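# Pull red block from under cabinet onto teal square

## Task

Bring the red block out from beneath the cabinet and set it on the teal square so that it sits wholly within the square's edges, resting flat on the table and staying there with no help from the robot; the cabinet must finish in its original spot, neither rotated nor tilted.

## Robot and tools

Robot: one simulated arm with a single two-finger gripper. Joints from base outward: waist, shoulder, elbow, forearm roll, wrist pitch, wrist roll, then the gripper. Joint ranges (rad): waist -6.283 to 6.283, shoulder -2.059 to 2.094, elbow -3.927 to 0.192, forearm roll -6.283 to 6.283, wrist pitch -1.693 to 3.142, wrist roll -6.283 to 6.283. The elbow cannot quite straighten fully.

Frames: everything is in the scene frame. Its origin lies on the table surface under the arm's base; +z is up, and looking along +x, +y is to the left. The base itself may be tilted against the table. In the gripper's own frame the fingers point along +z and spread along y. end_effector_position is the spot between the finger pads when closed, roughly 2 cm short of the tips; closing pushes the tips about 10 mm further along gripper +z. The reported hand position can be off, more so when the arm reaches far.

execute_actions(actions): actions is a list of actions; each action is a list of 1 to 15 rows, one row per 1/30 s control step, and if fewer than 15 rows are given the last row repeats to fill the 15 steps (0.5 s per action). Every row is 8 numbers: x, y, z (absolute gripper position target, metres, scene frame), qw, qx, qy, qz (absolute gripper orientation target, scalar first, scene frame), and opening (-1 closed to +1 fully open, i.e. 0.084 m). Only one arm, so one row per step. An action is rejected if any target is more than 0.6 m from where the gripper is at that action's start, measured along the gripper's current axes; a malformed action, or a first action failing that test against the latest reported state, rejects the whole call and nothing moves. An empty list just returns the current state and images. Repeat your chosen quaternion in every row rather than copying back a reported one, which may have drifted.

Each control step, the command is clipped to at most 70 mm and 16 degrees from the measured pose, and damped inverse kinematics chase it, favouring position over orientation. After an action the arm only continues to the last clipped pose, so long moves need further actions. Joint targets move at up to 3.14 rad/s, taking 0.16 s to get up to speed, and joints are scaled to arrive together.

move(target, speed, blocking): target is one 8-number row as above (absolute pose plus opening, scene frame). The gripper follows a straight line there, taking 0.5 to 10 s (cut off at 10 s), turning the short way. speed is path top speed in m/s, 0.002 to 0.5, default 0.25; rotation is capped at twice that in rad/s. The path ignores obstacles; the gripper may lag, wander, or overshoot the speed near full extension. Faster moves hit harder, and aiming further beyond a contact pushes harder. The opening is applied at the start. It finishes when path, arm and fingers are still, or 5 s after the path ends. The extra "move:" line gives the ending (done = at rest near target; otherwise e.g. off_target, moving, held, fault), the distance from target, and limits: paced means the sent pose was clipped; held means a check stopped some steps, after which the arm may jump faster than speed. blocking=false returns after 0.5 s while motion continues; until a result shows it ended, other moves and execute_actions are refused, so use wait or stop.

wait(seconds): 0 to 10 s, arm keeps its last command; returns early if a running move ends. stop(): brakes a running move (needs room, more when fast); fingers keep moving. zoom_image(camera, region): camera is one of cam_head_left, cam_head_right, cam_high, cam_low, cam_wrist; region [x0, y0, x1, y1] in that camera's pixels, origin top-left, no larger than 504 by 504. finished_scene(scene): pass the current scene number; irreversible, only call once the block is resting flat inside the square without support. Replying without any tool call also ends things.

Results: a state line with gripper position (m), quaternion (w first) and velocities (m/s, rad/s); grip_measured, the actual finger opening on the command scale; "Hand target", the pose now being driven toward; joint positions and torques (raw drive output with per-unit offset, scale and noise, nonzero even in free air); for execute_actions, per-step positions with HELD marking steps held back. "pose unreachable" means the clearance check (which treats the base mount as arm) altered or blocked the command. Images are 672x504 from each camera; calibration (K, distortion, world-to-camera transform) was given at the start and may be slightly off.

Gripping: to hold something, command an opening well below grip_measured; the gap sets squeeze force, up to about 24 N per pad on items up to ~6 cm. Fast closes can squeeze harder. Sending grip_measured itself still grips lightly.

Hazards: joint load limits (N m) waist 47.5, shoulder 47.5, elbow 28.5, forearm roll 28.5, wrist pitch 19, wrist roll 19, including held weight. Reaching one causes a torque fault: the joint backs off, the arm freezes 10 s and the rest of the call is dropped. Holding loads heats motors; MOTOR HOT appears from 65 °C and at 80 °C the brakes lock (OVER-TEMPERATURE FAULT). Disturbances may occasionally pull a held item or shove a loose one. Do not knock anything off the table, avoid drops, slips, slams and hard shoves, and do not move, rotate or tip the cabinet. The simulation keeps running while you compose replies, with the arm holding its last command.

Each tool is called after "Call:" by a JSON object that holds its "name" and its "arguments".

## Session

Call:
{"name": "execute_actions", "arguments": {"actions": []}}

Scene clock: 0.00 s.
end_effector_position=(+0.2997, +0.3922, +0.2922) grip_measured=+1.00 end_effector_quat_wxyz=(-0.001, +0.931, -0.366, -0.001) end_effector_velocity=(-0.000, +0.000, +0.000) end_effector_angular_velocity=(+0.001, +0.001, +0.001)
Joint positions: [ 2.041 -1.261 -0.489 -1.028  1.674  2.796  0.084]
Joint velocities: [ 0.001 -0.    -0.    -0.    -0.    -0.     0.   ]
Joint torques (N m, as the arm reports them, + toward a larger angle): no reading
Motor temperatures (°C, as the motors report them): [33 31 35 34 36 35]
Hand target: +0.300, +0.392, +0.292; -0.001, +0.931, -0.366, -0.001
camera_calibration (this result's frames):
cam_wrist: T_world_to_cam=[[-0.684755, -0.728681, -0.0116235, 0.527697], [-0.728317, 0.684803, -0.0244869, 0.0285099], [0.0258029, -0.00830195, -0.999633, 0.416605], [0, 0, 0, 1]] pos_world=[0.371358, 0.368457, 0.423284]

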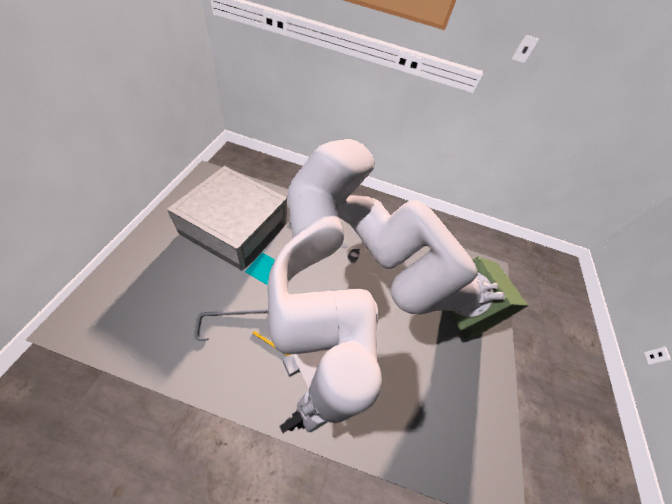

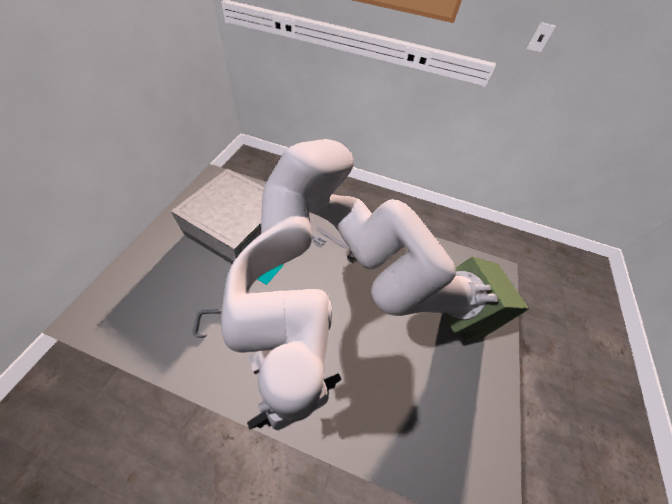

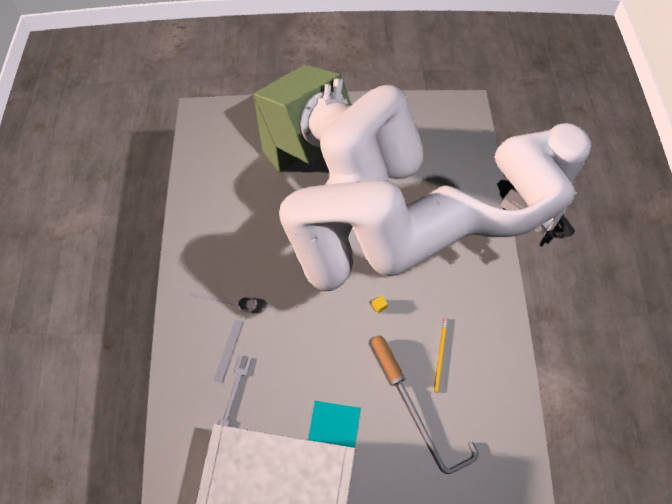

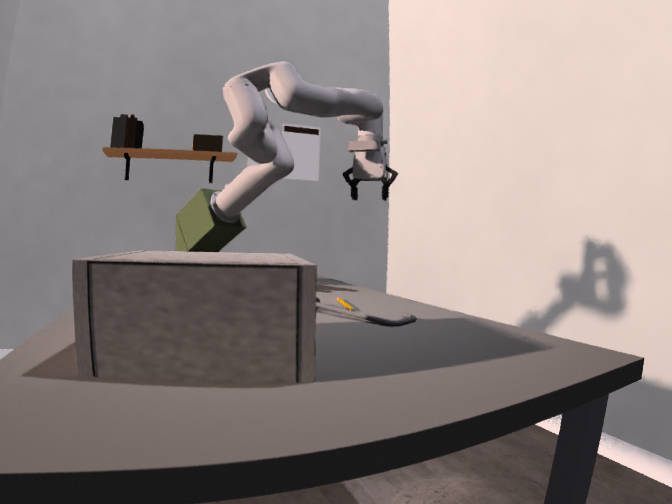

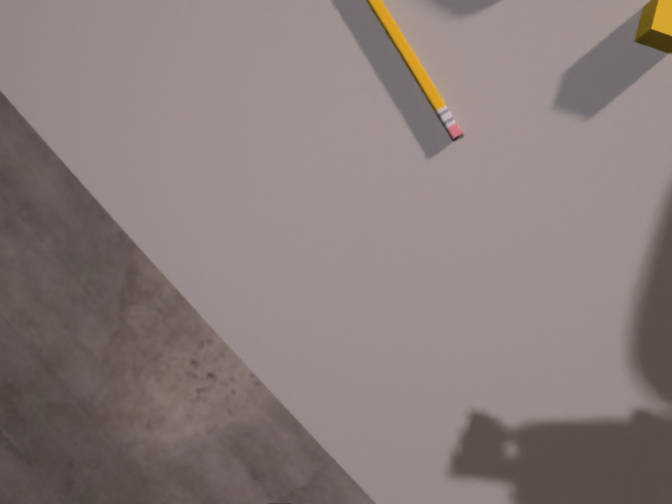

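Call:
{"name": "zoom_image", "arguments": {"camera": "cam_high", "region": [170, 270, 500, 504]}}

Call:
{"name": "zoom_image", "arguments": {"camera": "cam_head_left", "region": [150, 150, 330, 360]}}

Region (170, 270, 500, 504) of cam_high's 672x504 image, scaled by 1.527, with more detail than that image has; it fills the top 357 rows of this view, and the rest is white.

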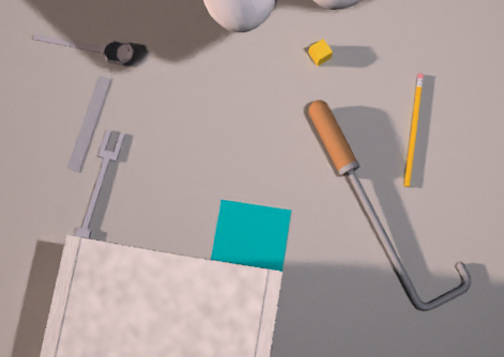

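Region (150, 150, 330, 360) of cam_head_left's 672x504 image, scaled by 2.400, with more detail than that image has; it fills the left 432 columns of this view, and the rest is white.

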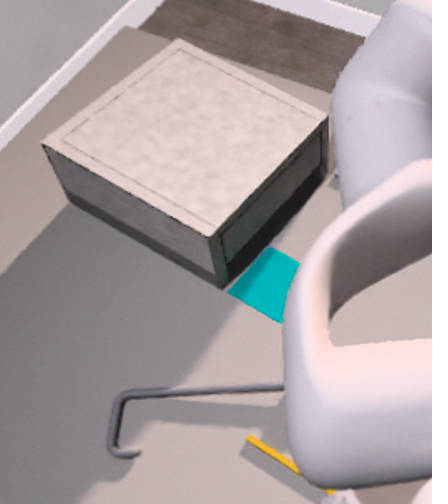

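Call:
{"name": "move", "arguments": {"target": [0.54, -0.045, 0.115, 0.6269, 0.0678, 0.7741, -0.0549, 1], "speed": 0.4}}

Scene clock: 23.20 s.
end_effector_position=(+0.4057, +0.1450, +0.2430) grip_measured=+1.00 end_effector_quat_wxyz=(+0.123, -0.457, +0.799, -0.370) end_effector_velocity=(-0.000, +0.000, -0.000) end_effector_angular_velocity=(+0.000, +0.000, +0.000)
Joint positions: [ 1.629 -2.057  0.105 -1.488  2.03   3.654  0.084]
Joint velocities: [ 0.001  0.    -0.     0.     0.    -0.    -0.   ]
Joint torques (N m, as the arm reports them, + toward a larger angle): [-7.35  4.42 -9.37 -2.76 -0.44  0.2 ]
Motor temperatures (°C, as the motors report them): [33 31 36 34 36 35]
Hand target: +0.406, +0.145, +0.243; +0.123, -0.457, +0.799, -0.370
Off the commanded pose: 0.266 m, 93 deg; position and orientation clipped at the last step of the last action.
move: held; limits=paced,held; held on 28 of 112 steps, including the last
pose unreachable: on one or more control steps of this call, first in action 0 (counted from 0), an arm could not follow its commanded pose, so it was not sent that pose on those steps. On the call's last step it was still not sent that pose. It may still have moved: this result reports where it is.
cause: the commanded pose would bring two parts of the arm too close to each other (joints 2 (shoulder) to 5 (wrist pitch) lie between them).
camera_calibration (this result's frames):
cam_wrist: T_world_to_cam=[[-0.631975, 0.308173, -0.711081, 0.417807], [0.569238, 0.807224, -0.156071, -0.238441], [0.525905, -0.503407, -0.685569, 0.155234], [0, 0, 0, 1]] pos_world=[0.318135, 0.141864, 0.366305]

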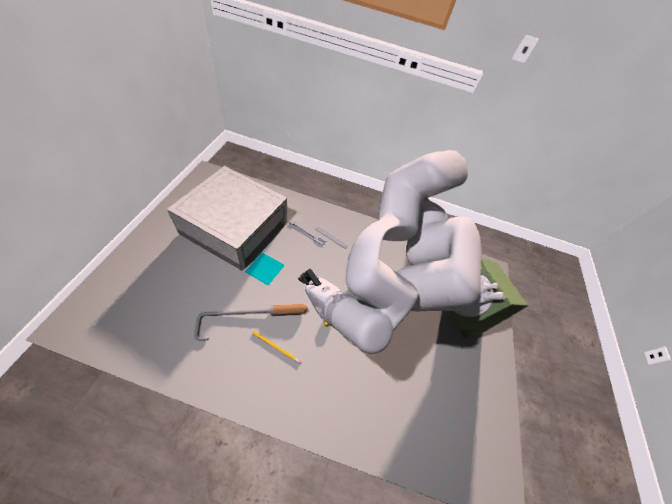

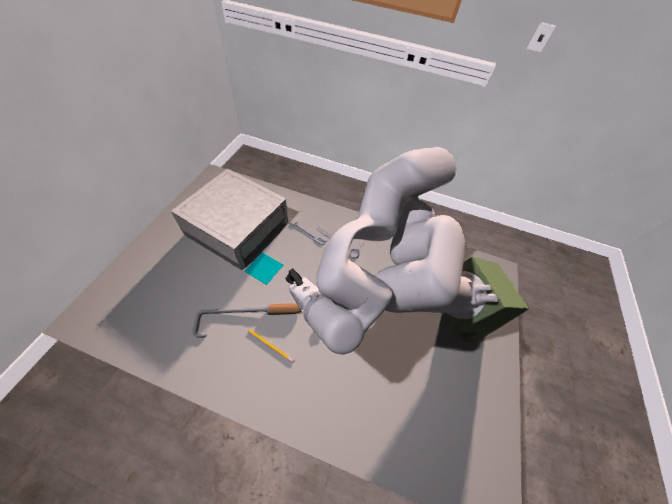

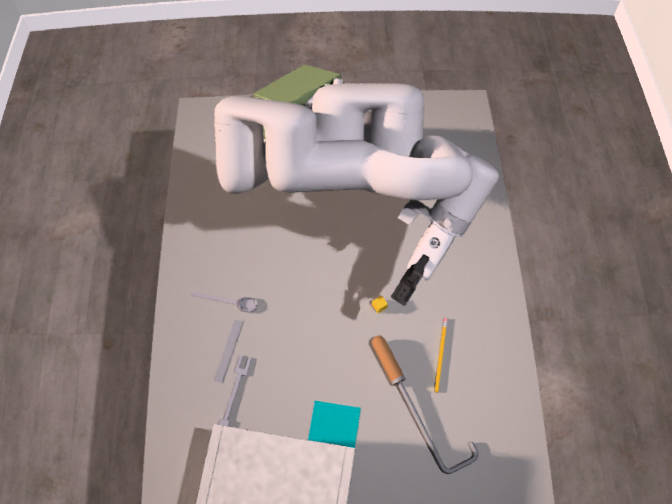

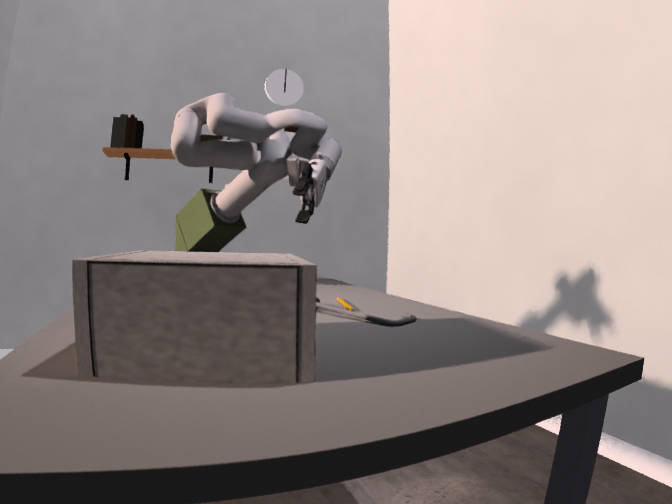

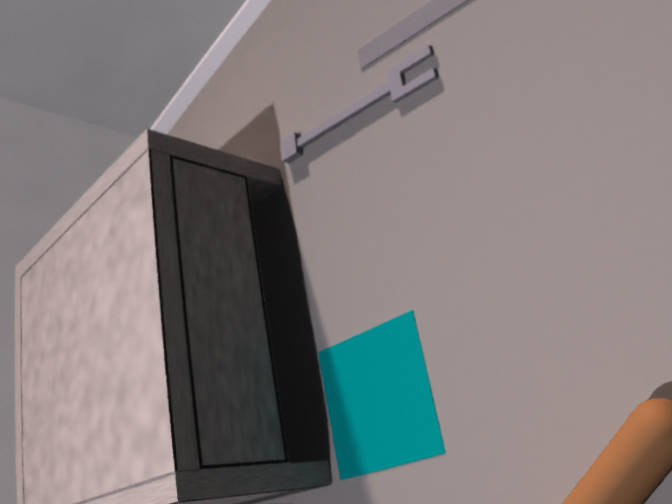

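Call:
{"name": "move", "arguments": {"target": [0.45, 0.25, 0.255, 0.123, -0.457, 0.799, -0.370, -1], "speed": 0.3}}

Call:
{"name": "move", "arguments": {"target": [0.60, 0.30, 0.18, 0.0616, 0.7043, -0.0616, 0.7043, -1], "speed": 0.5}}

Scene clock: 62.53 s.
end_effector_position=(+0.4497, +0.2504, +0.2548) grip_measured=-1.00 end_effector_quat_wxyz=(+0.123, -0.457, +0.799, -0.370) end_effector_velocity=(+0.000, +0.000, +0.000) end_effector_angular_velocity=(-0.000, +0.001, -0.003)
Joint positions: [ 1.404 -1.287 -0.332 -1.34   1.758  3.963  0.   ]
Joint velocities: [-0.004  0.004 -0.004  0.003 -0.003  0.001  0.   ]
Joint torques (N m, as the arm reports them, + toward a larger angle): [ -3.57  -5.74 -10.56  -2.44  -0.33   0.24]
Motor temperatures (°C, as the motors report them): [33 31 37 34 36 35]
Hand target: +0.450, +0.251, +0.255; +0.123, -0.457, +0.799, -0.370
Off the commanded pose: 0.001 m, 0 deg.
move: done; limits=paced
camera_calibration (this result's frames):
cam_wrist: T_world_to_cam=[[-0.631875, 0.308079, -0.711211, 0.421552], [0.569089, 0.807366, -0.155876, -0.346681], [0.526186, -0.503236, -0.685479, 0.193055], [0, 0, 0, 1]] pos_world=[0.362078, 0.247179, 0.378109]

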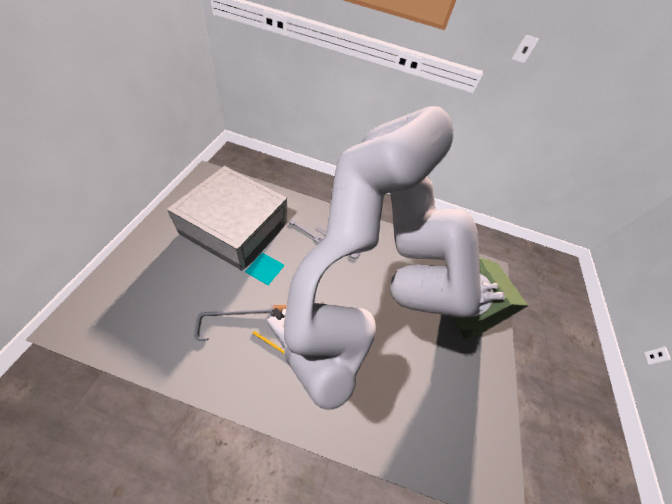

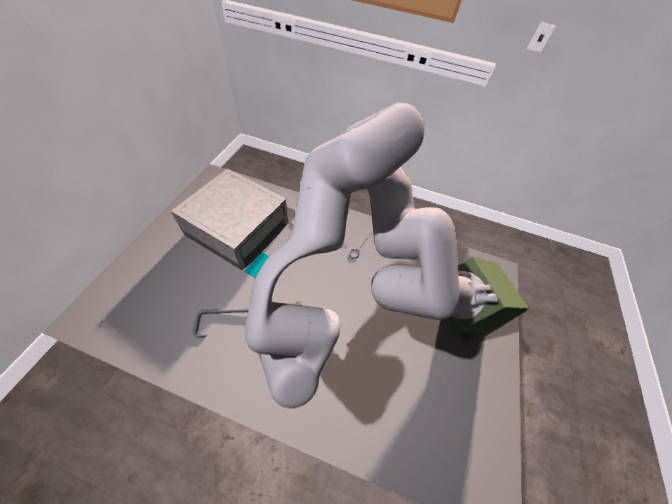

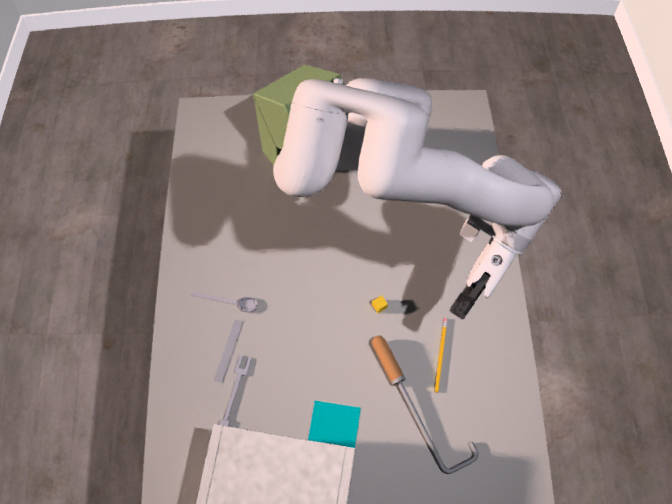

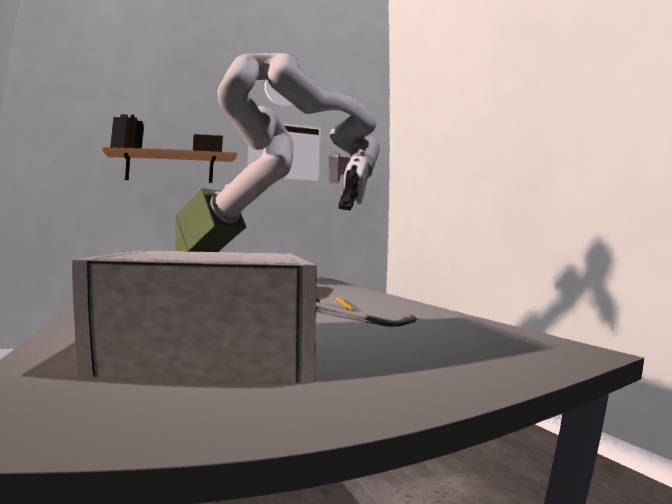

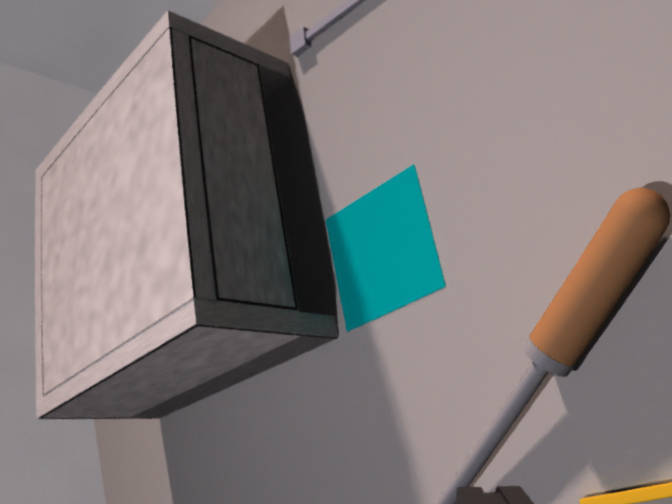

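Scene clock: 64.83 s.
end_effector_position=(+0.5999, +0.2999, +0.1794) grip_measured=-1.00 end_effector_quat_wxyz=(+0.061, +0.705, -0.061, +0.704) end_effector_velocity=(-0.000, -0.000, -0.001) end_effector_angular_velocity=(-0.004, +0.002, +0.003)
Joint positions: [ 0.723 -0.382 -0.549 -2.205  1.793  3.064  0.   ]
Joint velocities: [-0.002  0.002  0.001 -0.004 -0.001 -0.001  0.   ]
Joint torques (N m, as the arm reports them, + toward a larger angle): [  2.06 -25.35  -4.15  -1.34   1.82   0.18]
Motor temperatures (°C, as the motors report them): [33 31 37 34 36 35]
Hand target: +0.600, +0.300, +0.179; +0.061, +0.705, -0.061, +0.704
Off the commanded pose: 0.001 m, 0 deg.
move: done
camera_calibration (this result's frames):
cam_wrist: T_world_to_cam=[[-0.162985, -0.986612, -0.00576237, 0.42803], [0.0261013, 0.00152672, -0.999658, 0.234917], [0.986283, -0.163079, 0.0255031, -0.418279], [0, 0, 0, 1]] pos_world=[0.476173, 0.353728, 0.24797]

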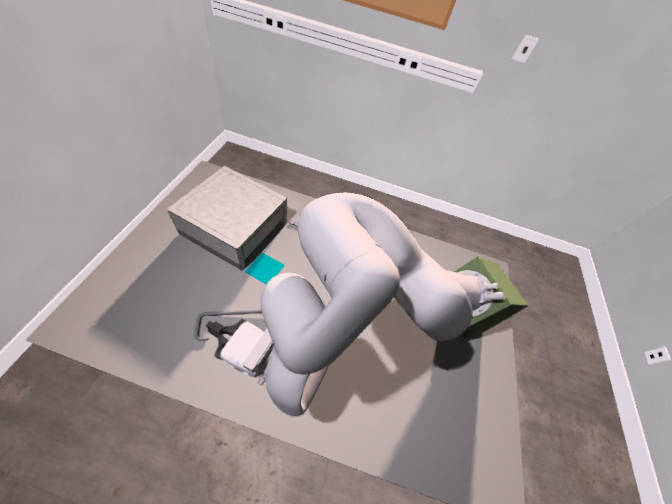

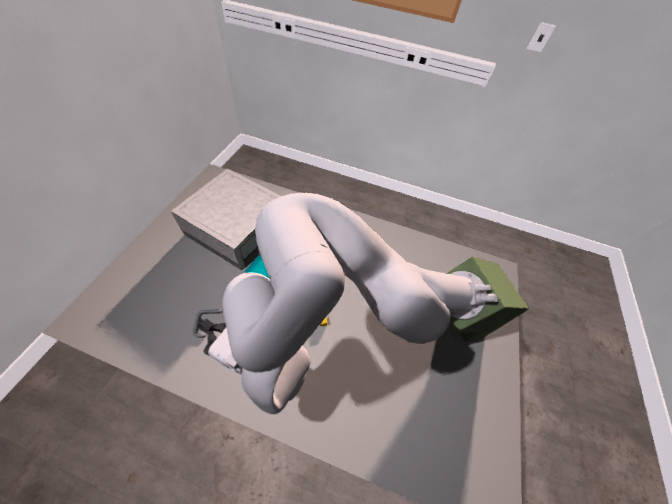

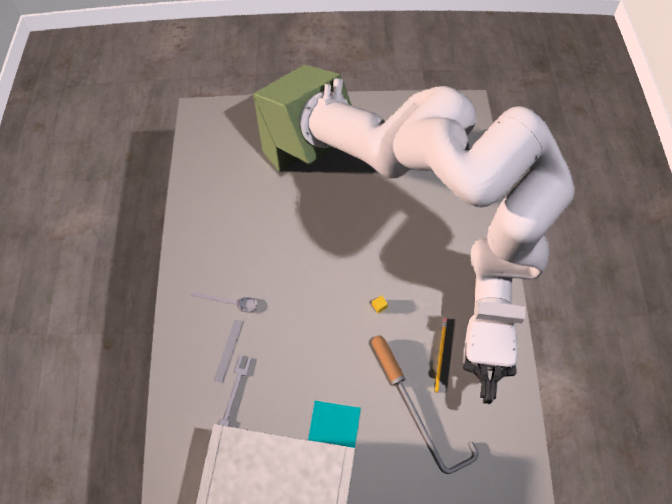

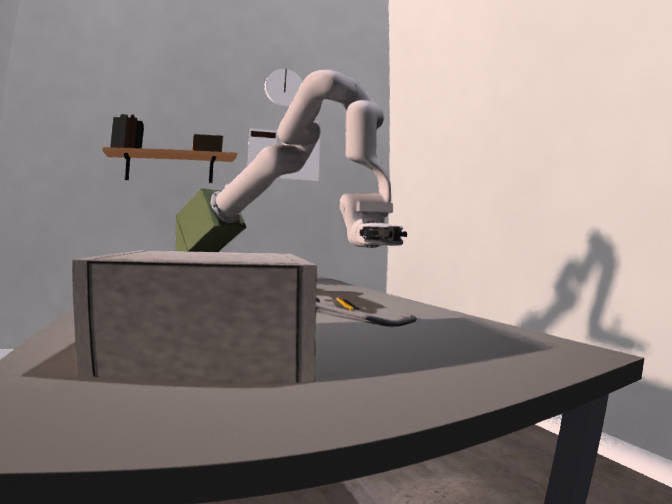

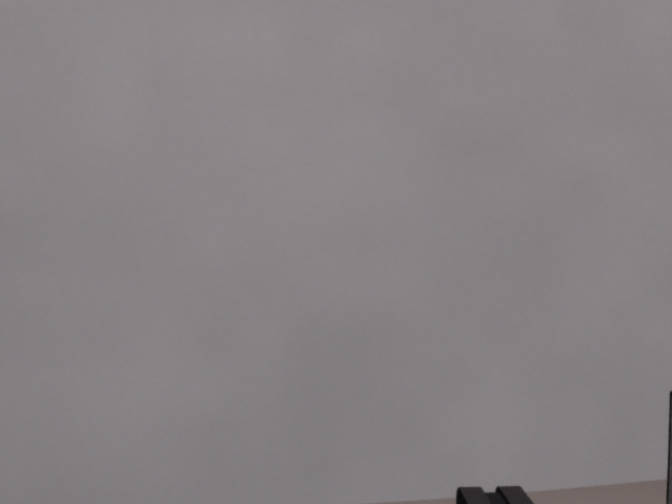

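Call:
{"name": "move", "arguments": {"target": [0.51, -0.135, 0.10, 0.5416, 0.5416, 0.4545, 0.4545, -1], "speed": 0.45}}

Scene clock: 68.80 s.
end_effector_position=(+0.5103, -0.1356, +0.0997) grip_measured=-1.00 end_effector_quat_wxyz=(+0.542, +0.541, +0.454, +0.455) end_effector_velocity=(-0.002, -0.002, -0.001) end_effector_angular_velocity=(-0.002, +0.005, -0.001)
Joint positions: [-0.295  0.654 -0.597 -2.781  2.263  2.455  0.   ]
Joint velocities: [-0.004  0.006 -0.001 -0.006  0.001 -0.003  0.   ]
Joint torques (N m, as the arm reports them, + toward a larger angle): [-12.81 -13.6    6.74   1.45   0.92   0.43]
Motor temperatures (°C, as the motors report them): [33 31 37 34 36 35]
Hand target: +0.510, -0.136, +0.100; +0.542, +0.542, +0.454, +0.454
Off the commanded pose: 0.001 m, 0 deg.
move: done
camera_calibration (this result's frames):
cam_wrist: T_world_to_cam=[[0.00741306, -0.00713334, 0.999947, -0.0711077], [-0.147073, -0.989108, -0.0059657, 0.0131928], [0.989098, -0.147021, -0.00838144, -0.394815], [0, 0, 0, 1]] pos_world=[0.392978, -0.0455042, 0.0678736]

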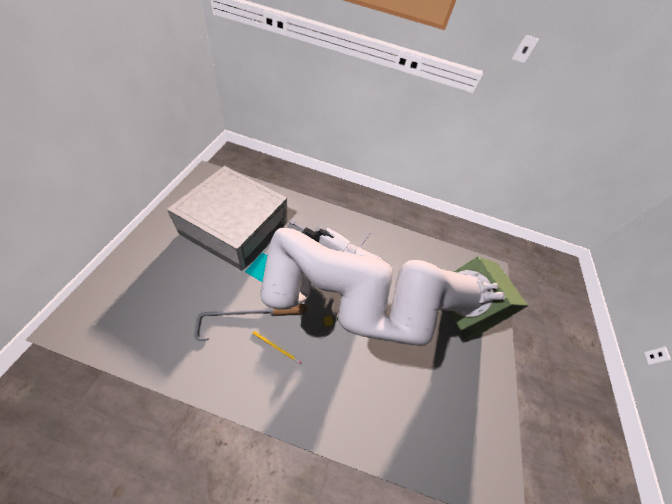

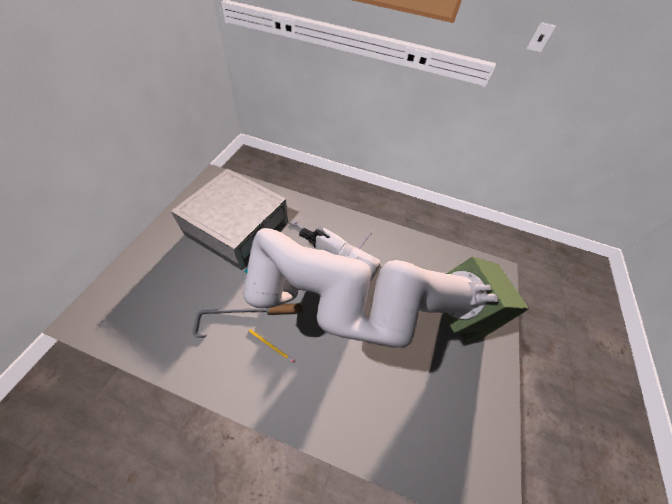

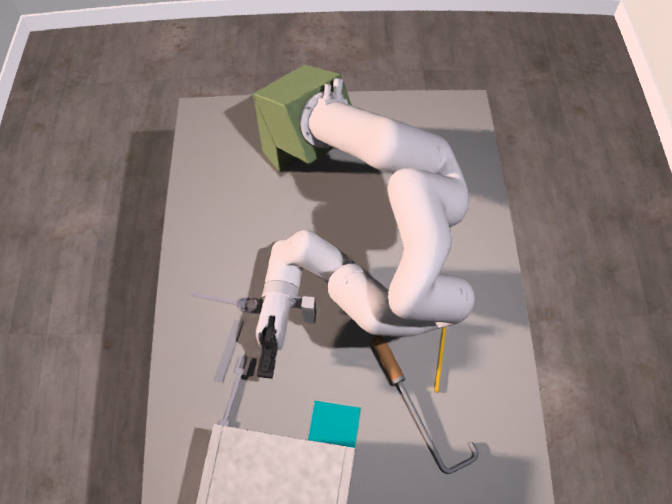

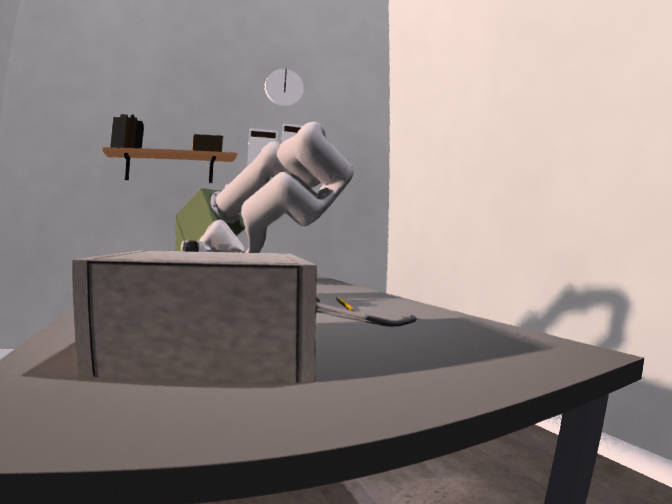

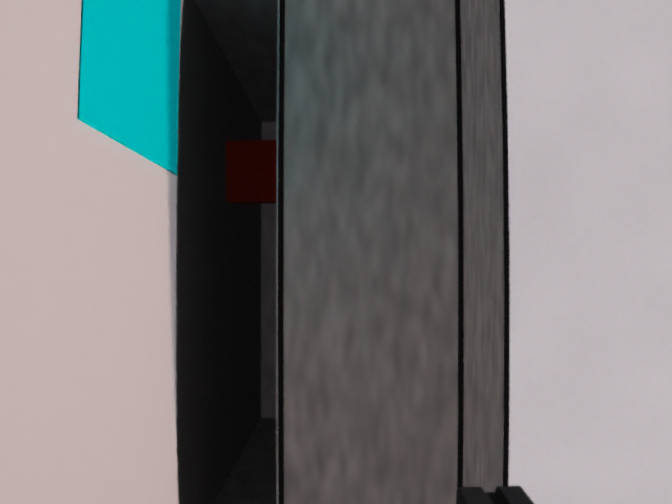

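Call:
{"name": "zoom_image", "arguments": {"camera": "cam_wrist", "region": [60, 0, 320, 260]}}

Call:
{"name": "zoom_image", "arguments": {"camera": "cam_wrist", "region": [60, 244, 320, 504]}}

Region (60, 0, 320, 260) of cam_wrist's 672x504 image, scaled by 1.938, with more detail than that image has.

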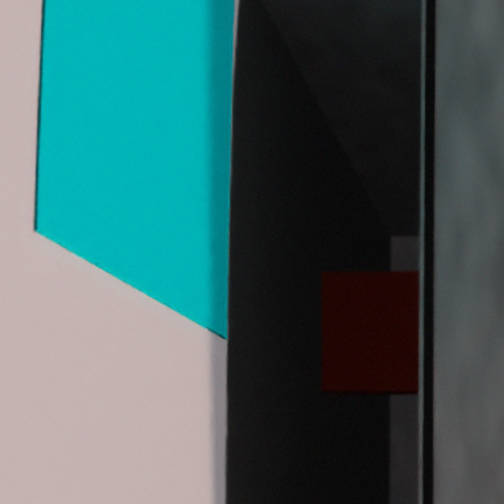

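Region (60, 244, 320, 504) of cam_wrist's 672x504 image, scaled by 1.938, with more detail than that image has.

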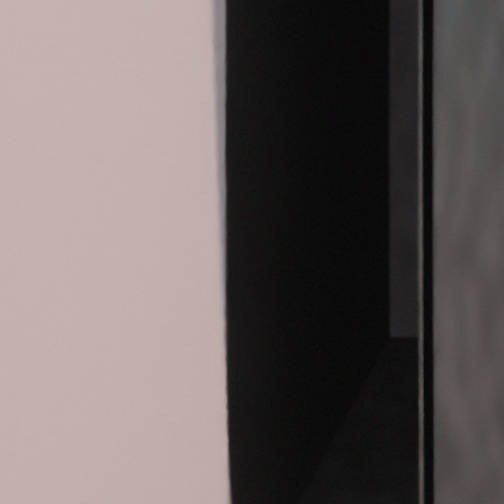

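Call:
{"name": "move", "arguments": {"target": [0.51, -0.06, 0.13, 0, 0.9774, 0.2113, 0, 0.5], "speed": 0.5}}

Call:
{"name": "move", "arguments": {"target": [0.44, 0.10, 0.13, 0, 0.9774, 0.2113, 0, 0.5], "speed": 0.3}}

Scene clock: 99.00 s.
end_effector_position=(+0.5104, -0.0601, +0.1308) grip_measured=+0.49 end_effector_quat_wxyz=(+0.002, +0.977, +0.211, -0.000) end_effector_velocity=(+0.002, +0.000, +0.001) end_effector_angular_velocity=(+0.001, +0.002, +0.003)
Joint positions: [-0.732 -0.271 -0.668 -5.004  0.965  4.479  0.065]
Joint velocities: [-0.002  0.001 -0.005 -0.006  0.004  0.003  0.   ]
Joint torques (N m, as the arm reports them, + toward a larger angle): [-11.07 -15.09  -5.8   -1.22  -1.88   0.12]
Motor temperatures (°C, as the motors report them): [33 31 36 34 36 35]
Hand target: +0.511, -0.060, +0.131; +0.002, +0.977, +0.211, -0.000
Off the commanded pose: 0.001 m, 0 deg.
move: done; limits=paced
camera_calibration (this result's frames):
cam_wrist: T_world_to_cam=[[0.407561, -0.913162, -0.00542232, -0.228889], [-0.912935, -0.407309, -0.0254711, 0.516502], [0.0210507, 0.0153313, -0.999661, 0.249914], [0, 0, 0, 1]] pos_world=[0.559558, -0.00246809, 0.261744]

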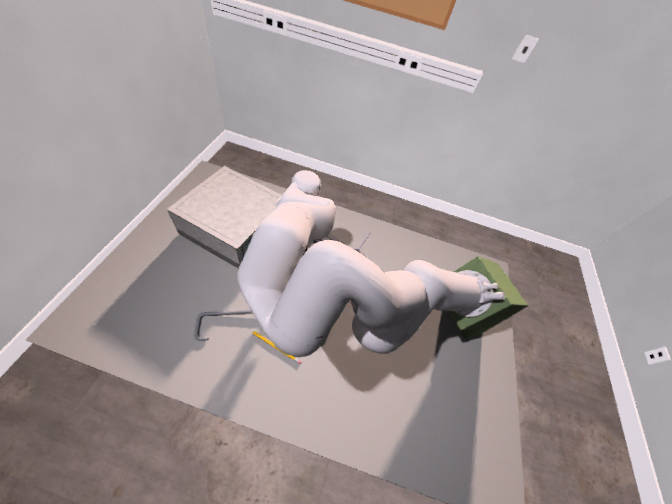

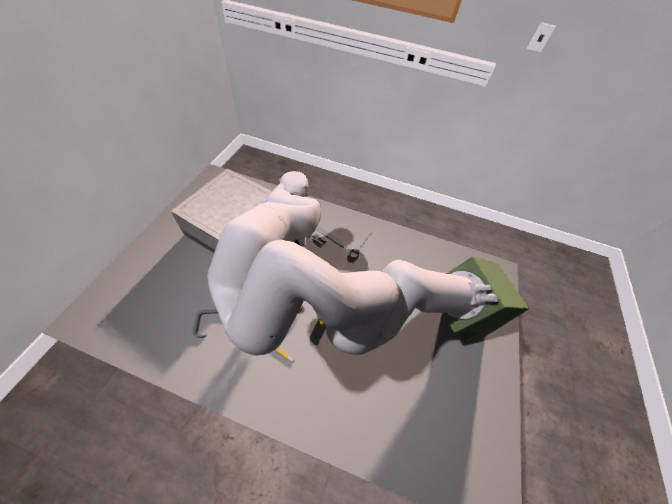

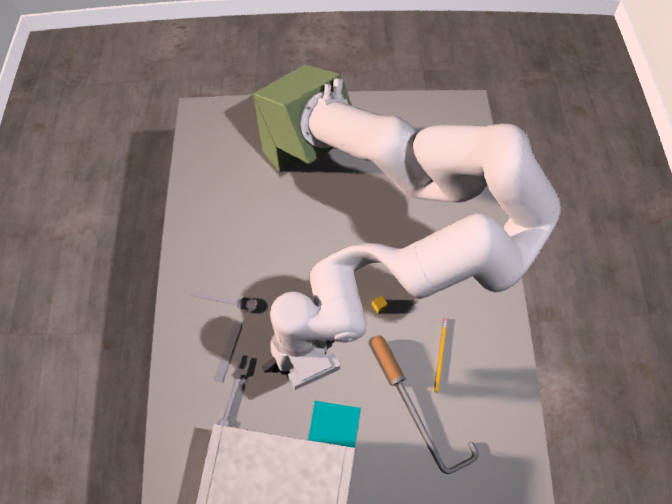

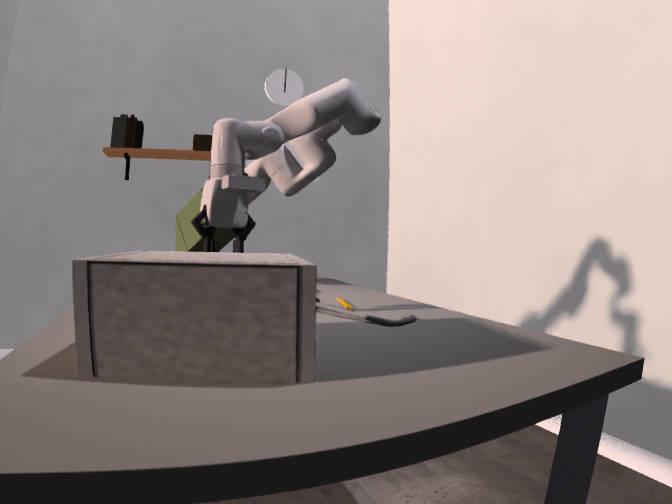

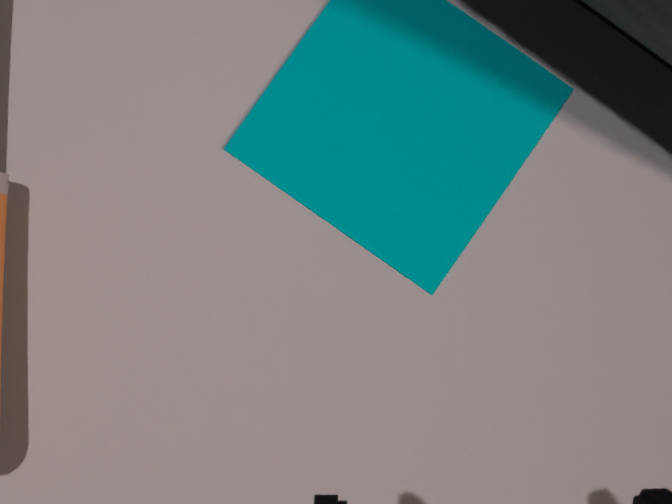

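Scene clock: 100.20 s.
end_effector_position=(+0.4402, +0.1003, +0.1301) grip_measured=+0.49 end_effector_quat_wxyz=(-0.000, +0.978, +0.211, +0.000) end_effector_velocity=(-0.000, +0.001, +0.000) end_effector_angular_velocity=(-0.002, -0.000, +0.000)
Joint positions: [-0.268 -0.93  -0.236 -5.102  0.656  4.952  0.065]
Joint velocities: [ 0.006 -0.006  0.002 -0.006 -0.005  0.01  -0.   ]
Joint torques (N m, as the arm reports them, + toward a larger angle): [ -1.72 -11.38  -7.03  -0.65  -1.87   0.28]
Motor temperatures (°C, as the motors report them): [33 31 36 34 36 35]
Hand target: +0.440, +0.101, +0.130; -0.000, +0.977, +0.211, +0.001
Off the commanded pose: 0.000 m, 0 deg.
move: done
camera_calibration (this result's frames):
cam_wrist: T_world_to_cam=[[0.407526, -0.913146, -0.00936255, -0.0533186], [-0.912946, -0.407155, -0.0274841, 0.517991], [0.0212849, 0.019748, -0.999578, 0.247694], [0, 0, 0, 1]] pos_world=[0.489355, 0.157324, 0.261326]

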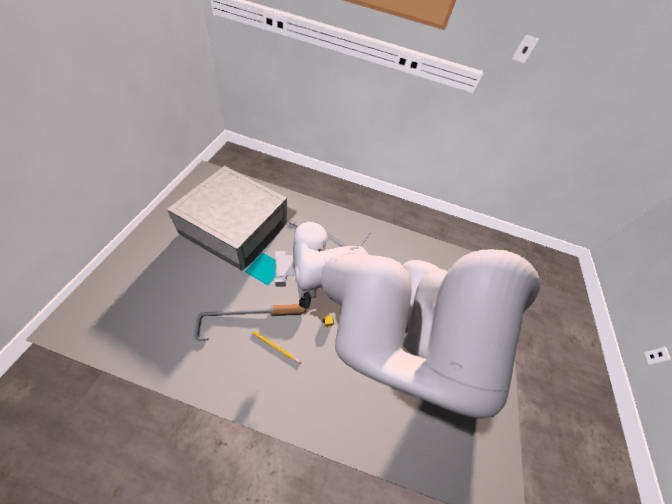

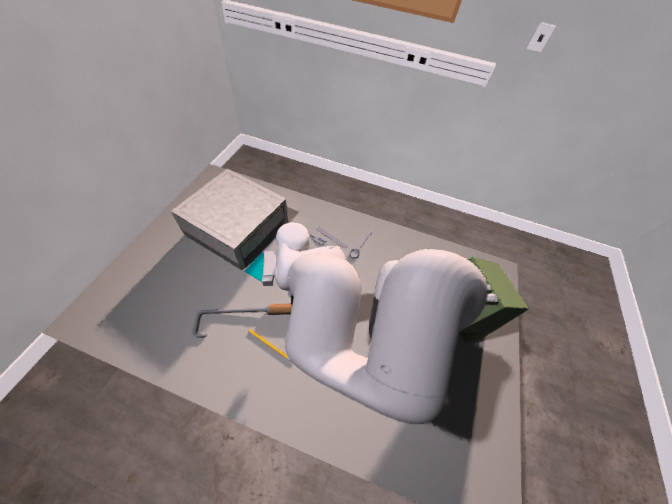

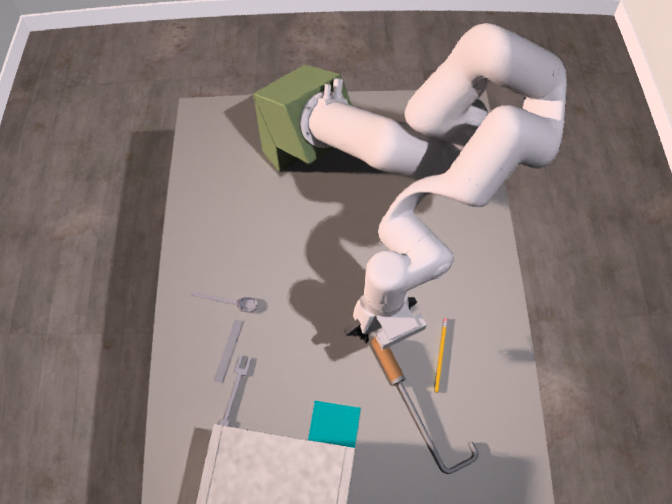

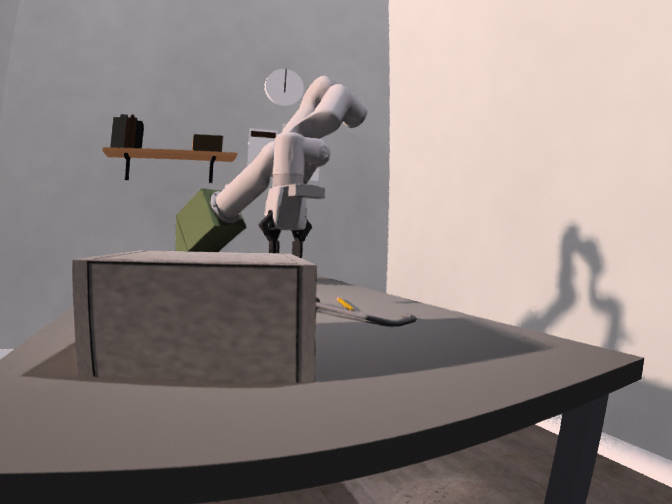

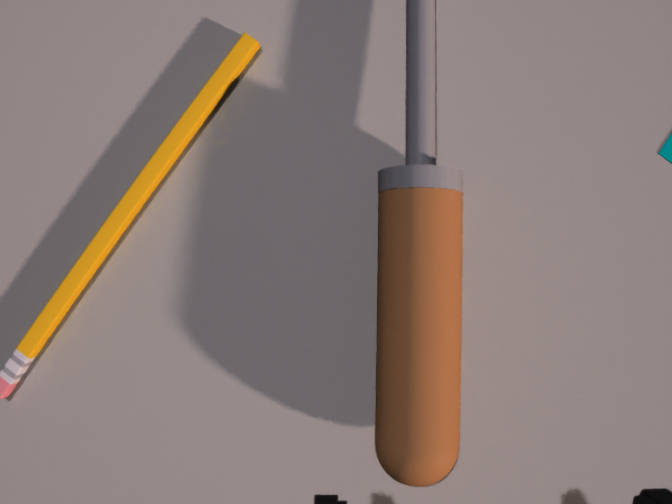

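Call:
{"name": "move", "arguments": {"target": [0.4837, 0.1243, 0.031, 0, 0.9794, 0.2019, 0, 0.4], "speed": 0.15}}

Scene clock: 104.57 s.
end_effector_position=(+0.4836, +0.1243, +0.0309) grip_measured=+0.39 end_effector_quat_wxyz=(-0.000, +0.979, +0.202, +0.000) end_effector_velocity=(+0.000, +0.001, -0.001) end_effector_angular_velocity=(+0.002, -0.001, -0.000)
Joint positions: [ 0.027 -0.441 -0.543 -4.74   0.362  4.721  0.061]
Joint velocities: [ 0.002  0.004 -0.003  0.005 -0.    -0.004 -0.   ]
Joint torques (N m, as the arm reports them, + toward a larger angle): [ -4.14 -22.07  -3.53  -1.26  -1.78   0.3 ]
Motor temperatures (°C, as the motors report them): [33 31 36 34 36 35]
Hand target: +0.484, +0.124, +0.031; -0.000, +0.979, +0.202, -0.000
Off the commanded pose: 0.000 m, 0 deg.
move: done
camera_calibration (this result's frames):
cam_wrist: T_world_to_cam=[[0.390546, -0.920535, -0.0093968, -0.0408403], [-0.920344, -0.390192, -0.0267642, 0.566092], [0.0209708, 0.019101, -0.999598, 0.147374], [0, 0, 0, 1]] pos_world=[0.533859, 0.180475, 0.162082]

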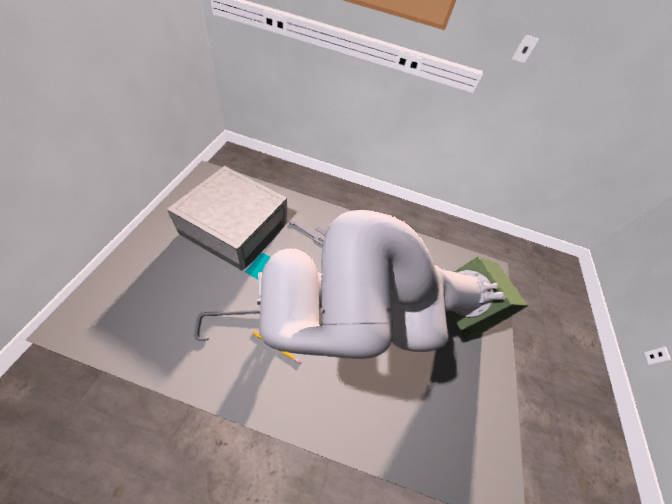

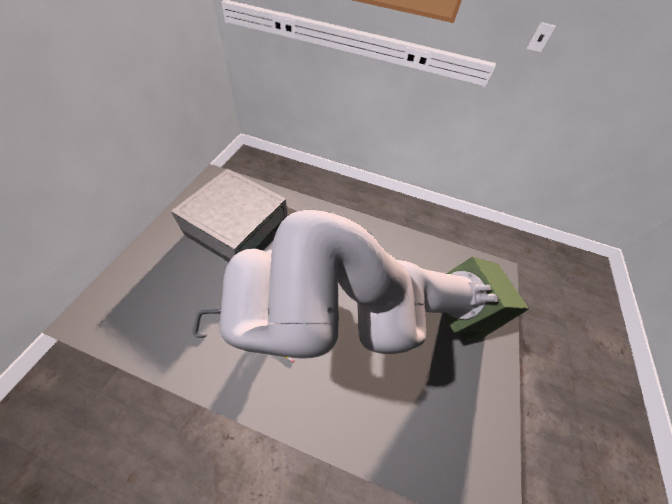

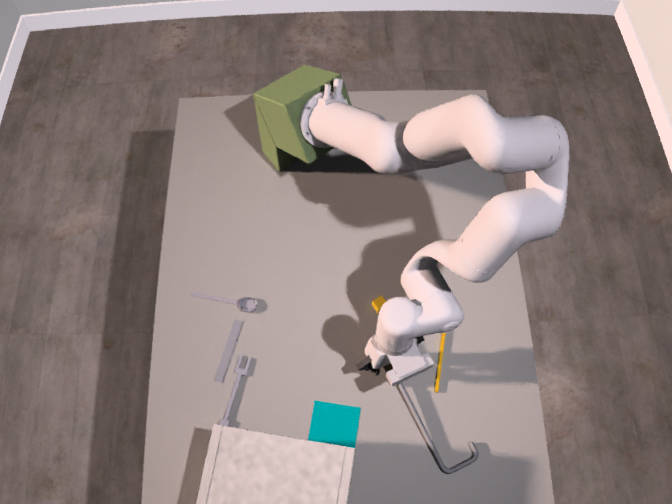

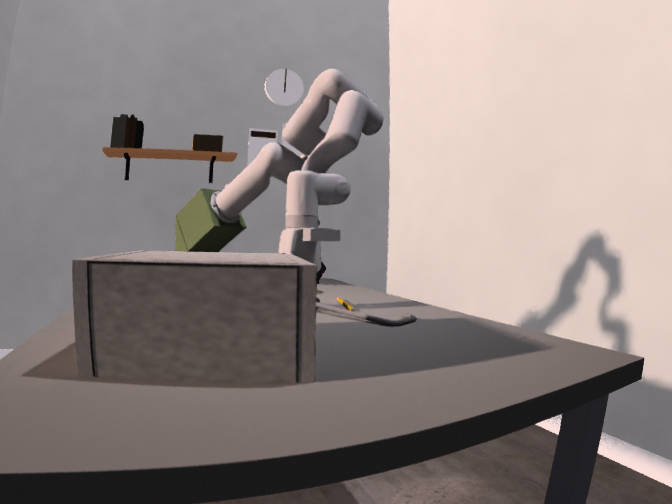

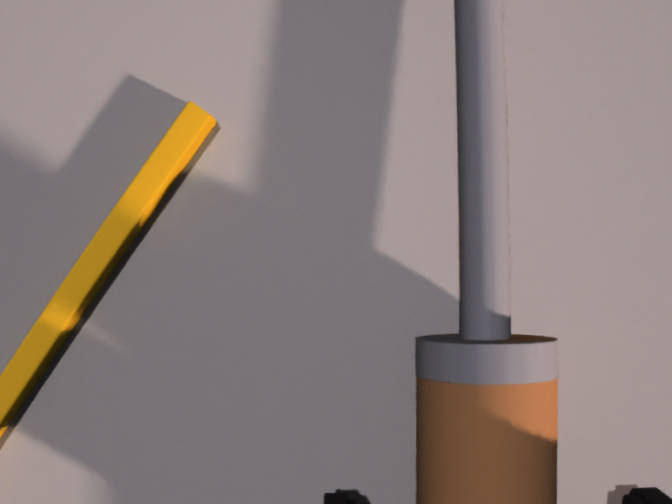

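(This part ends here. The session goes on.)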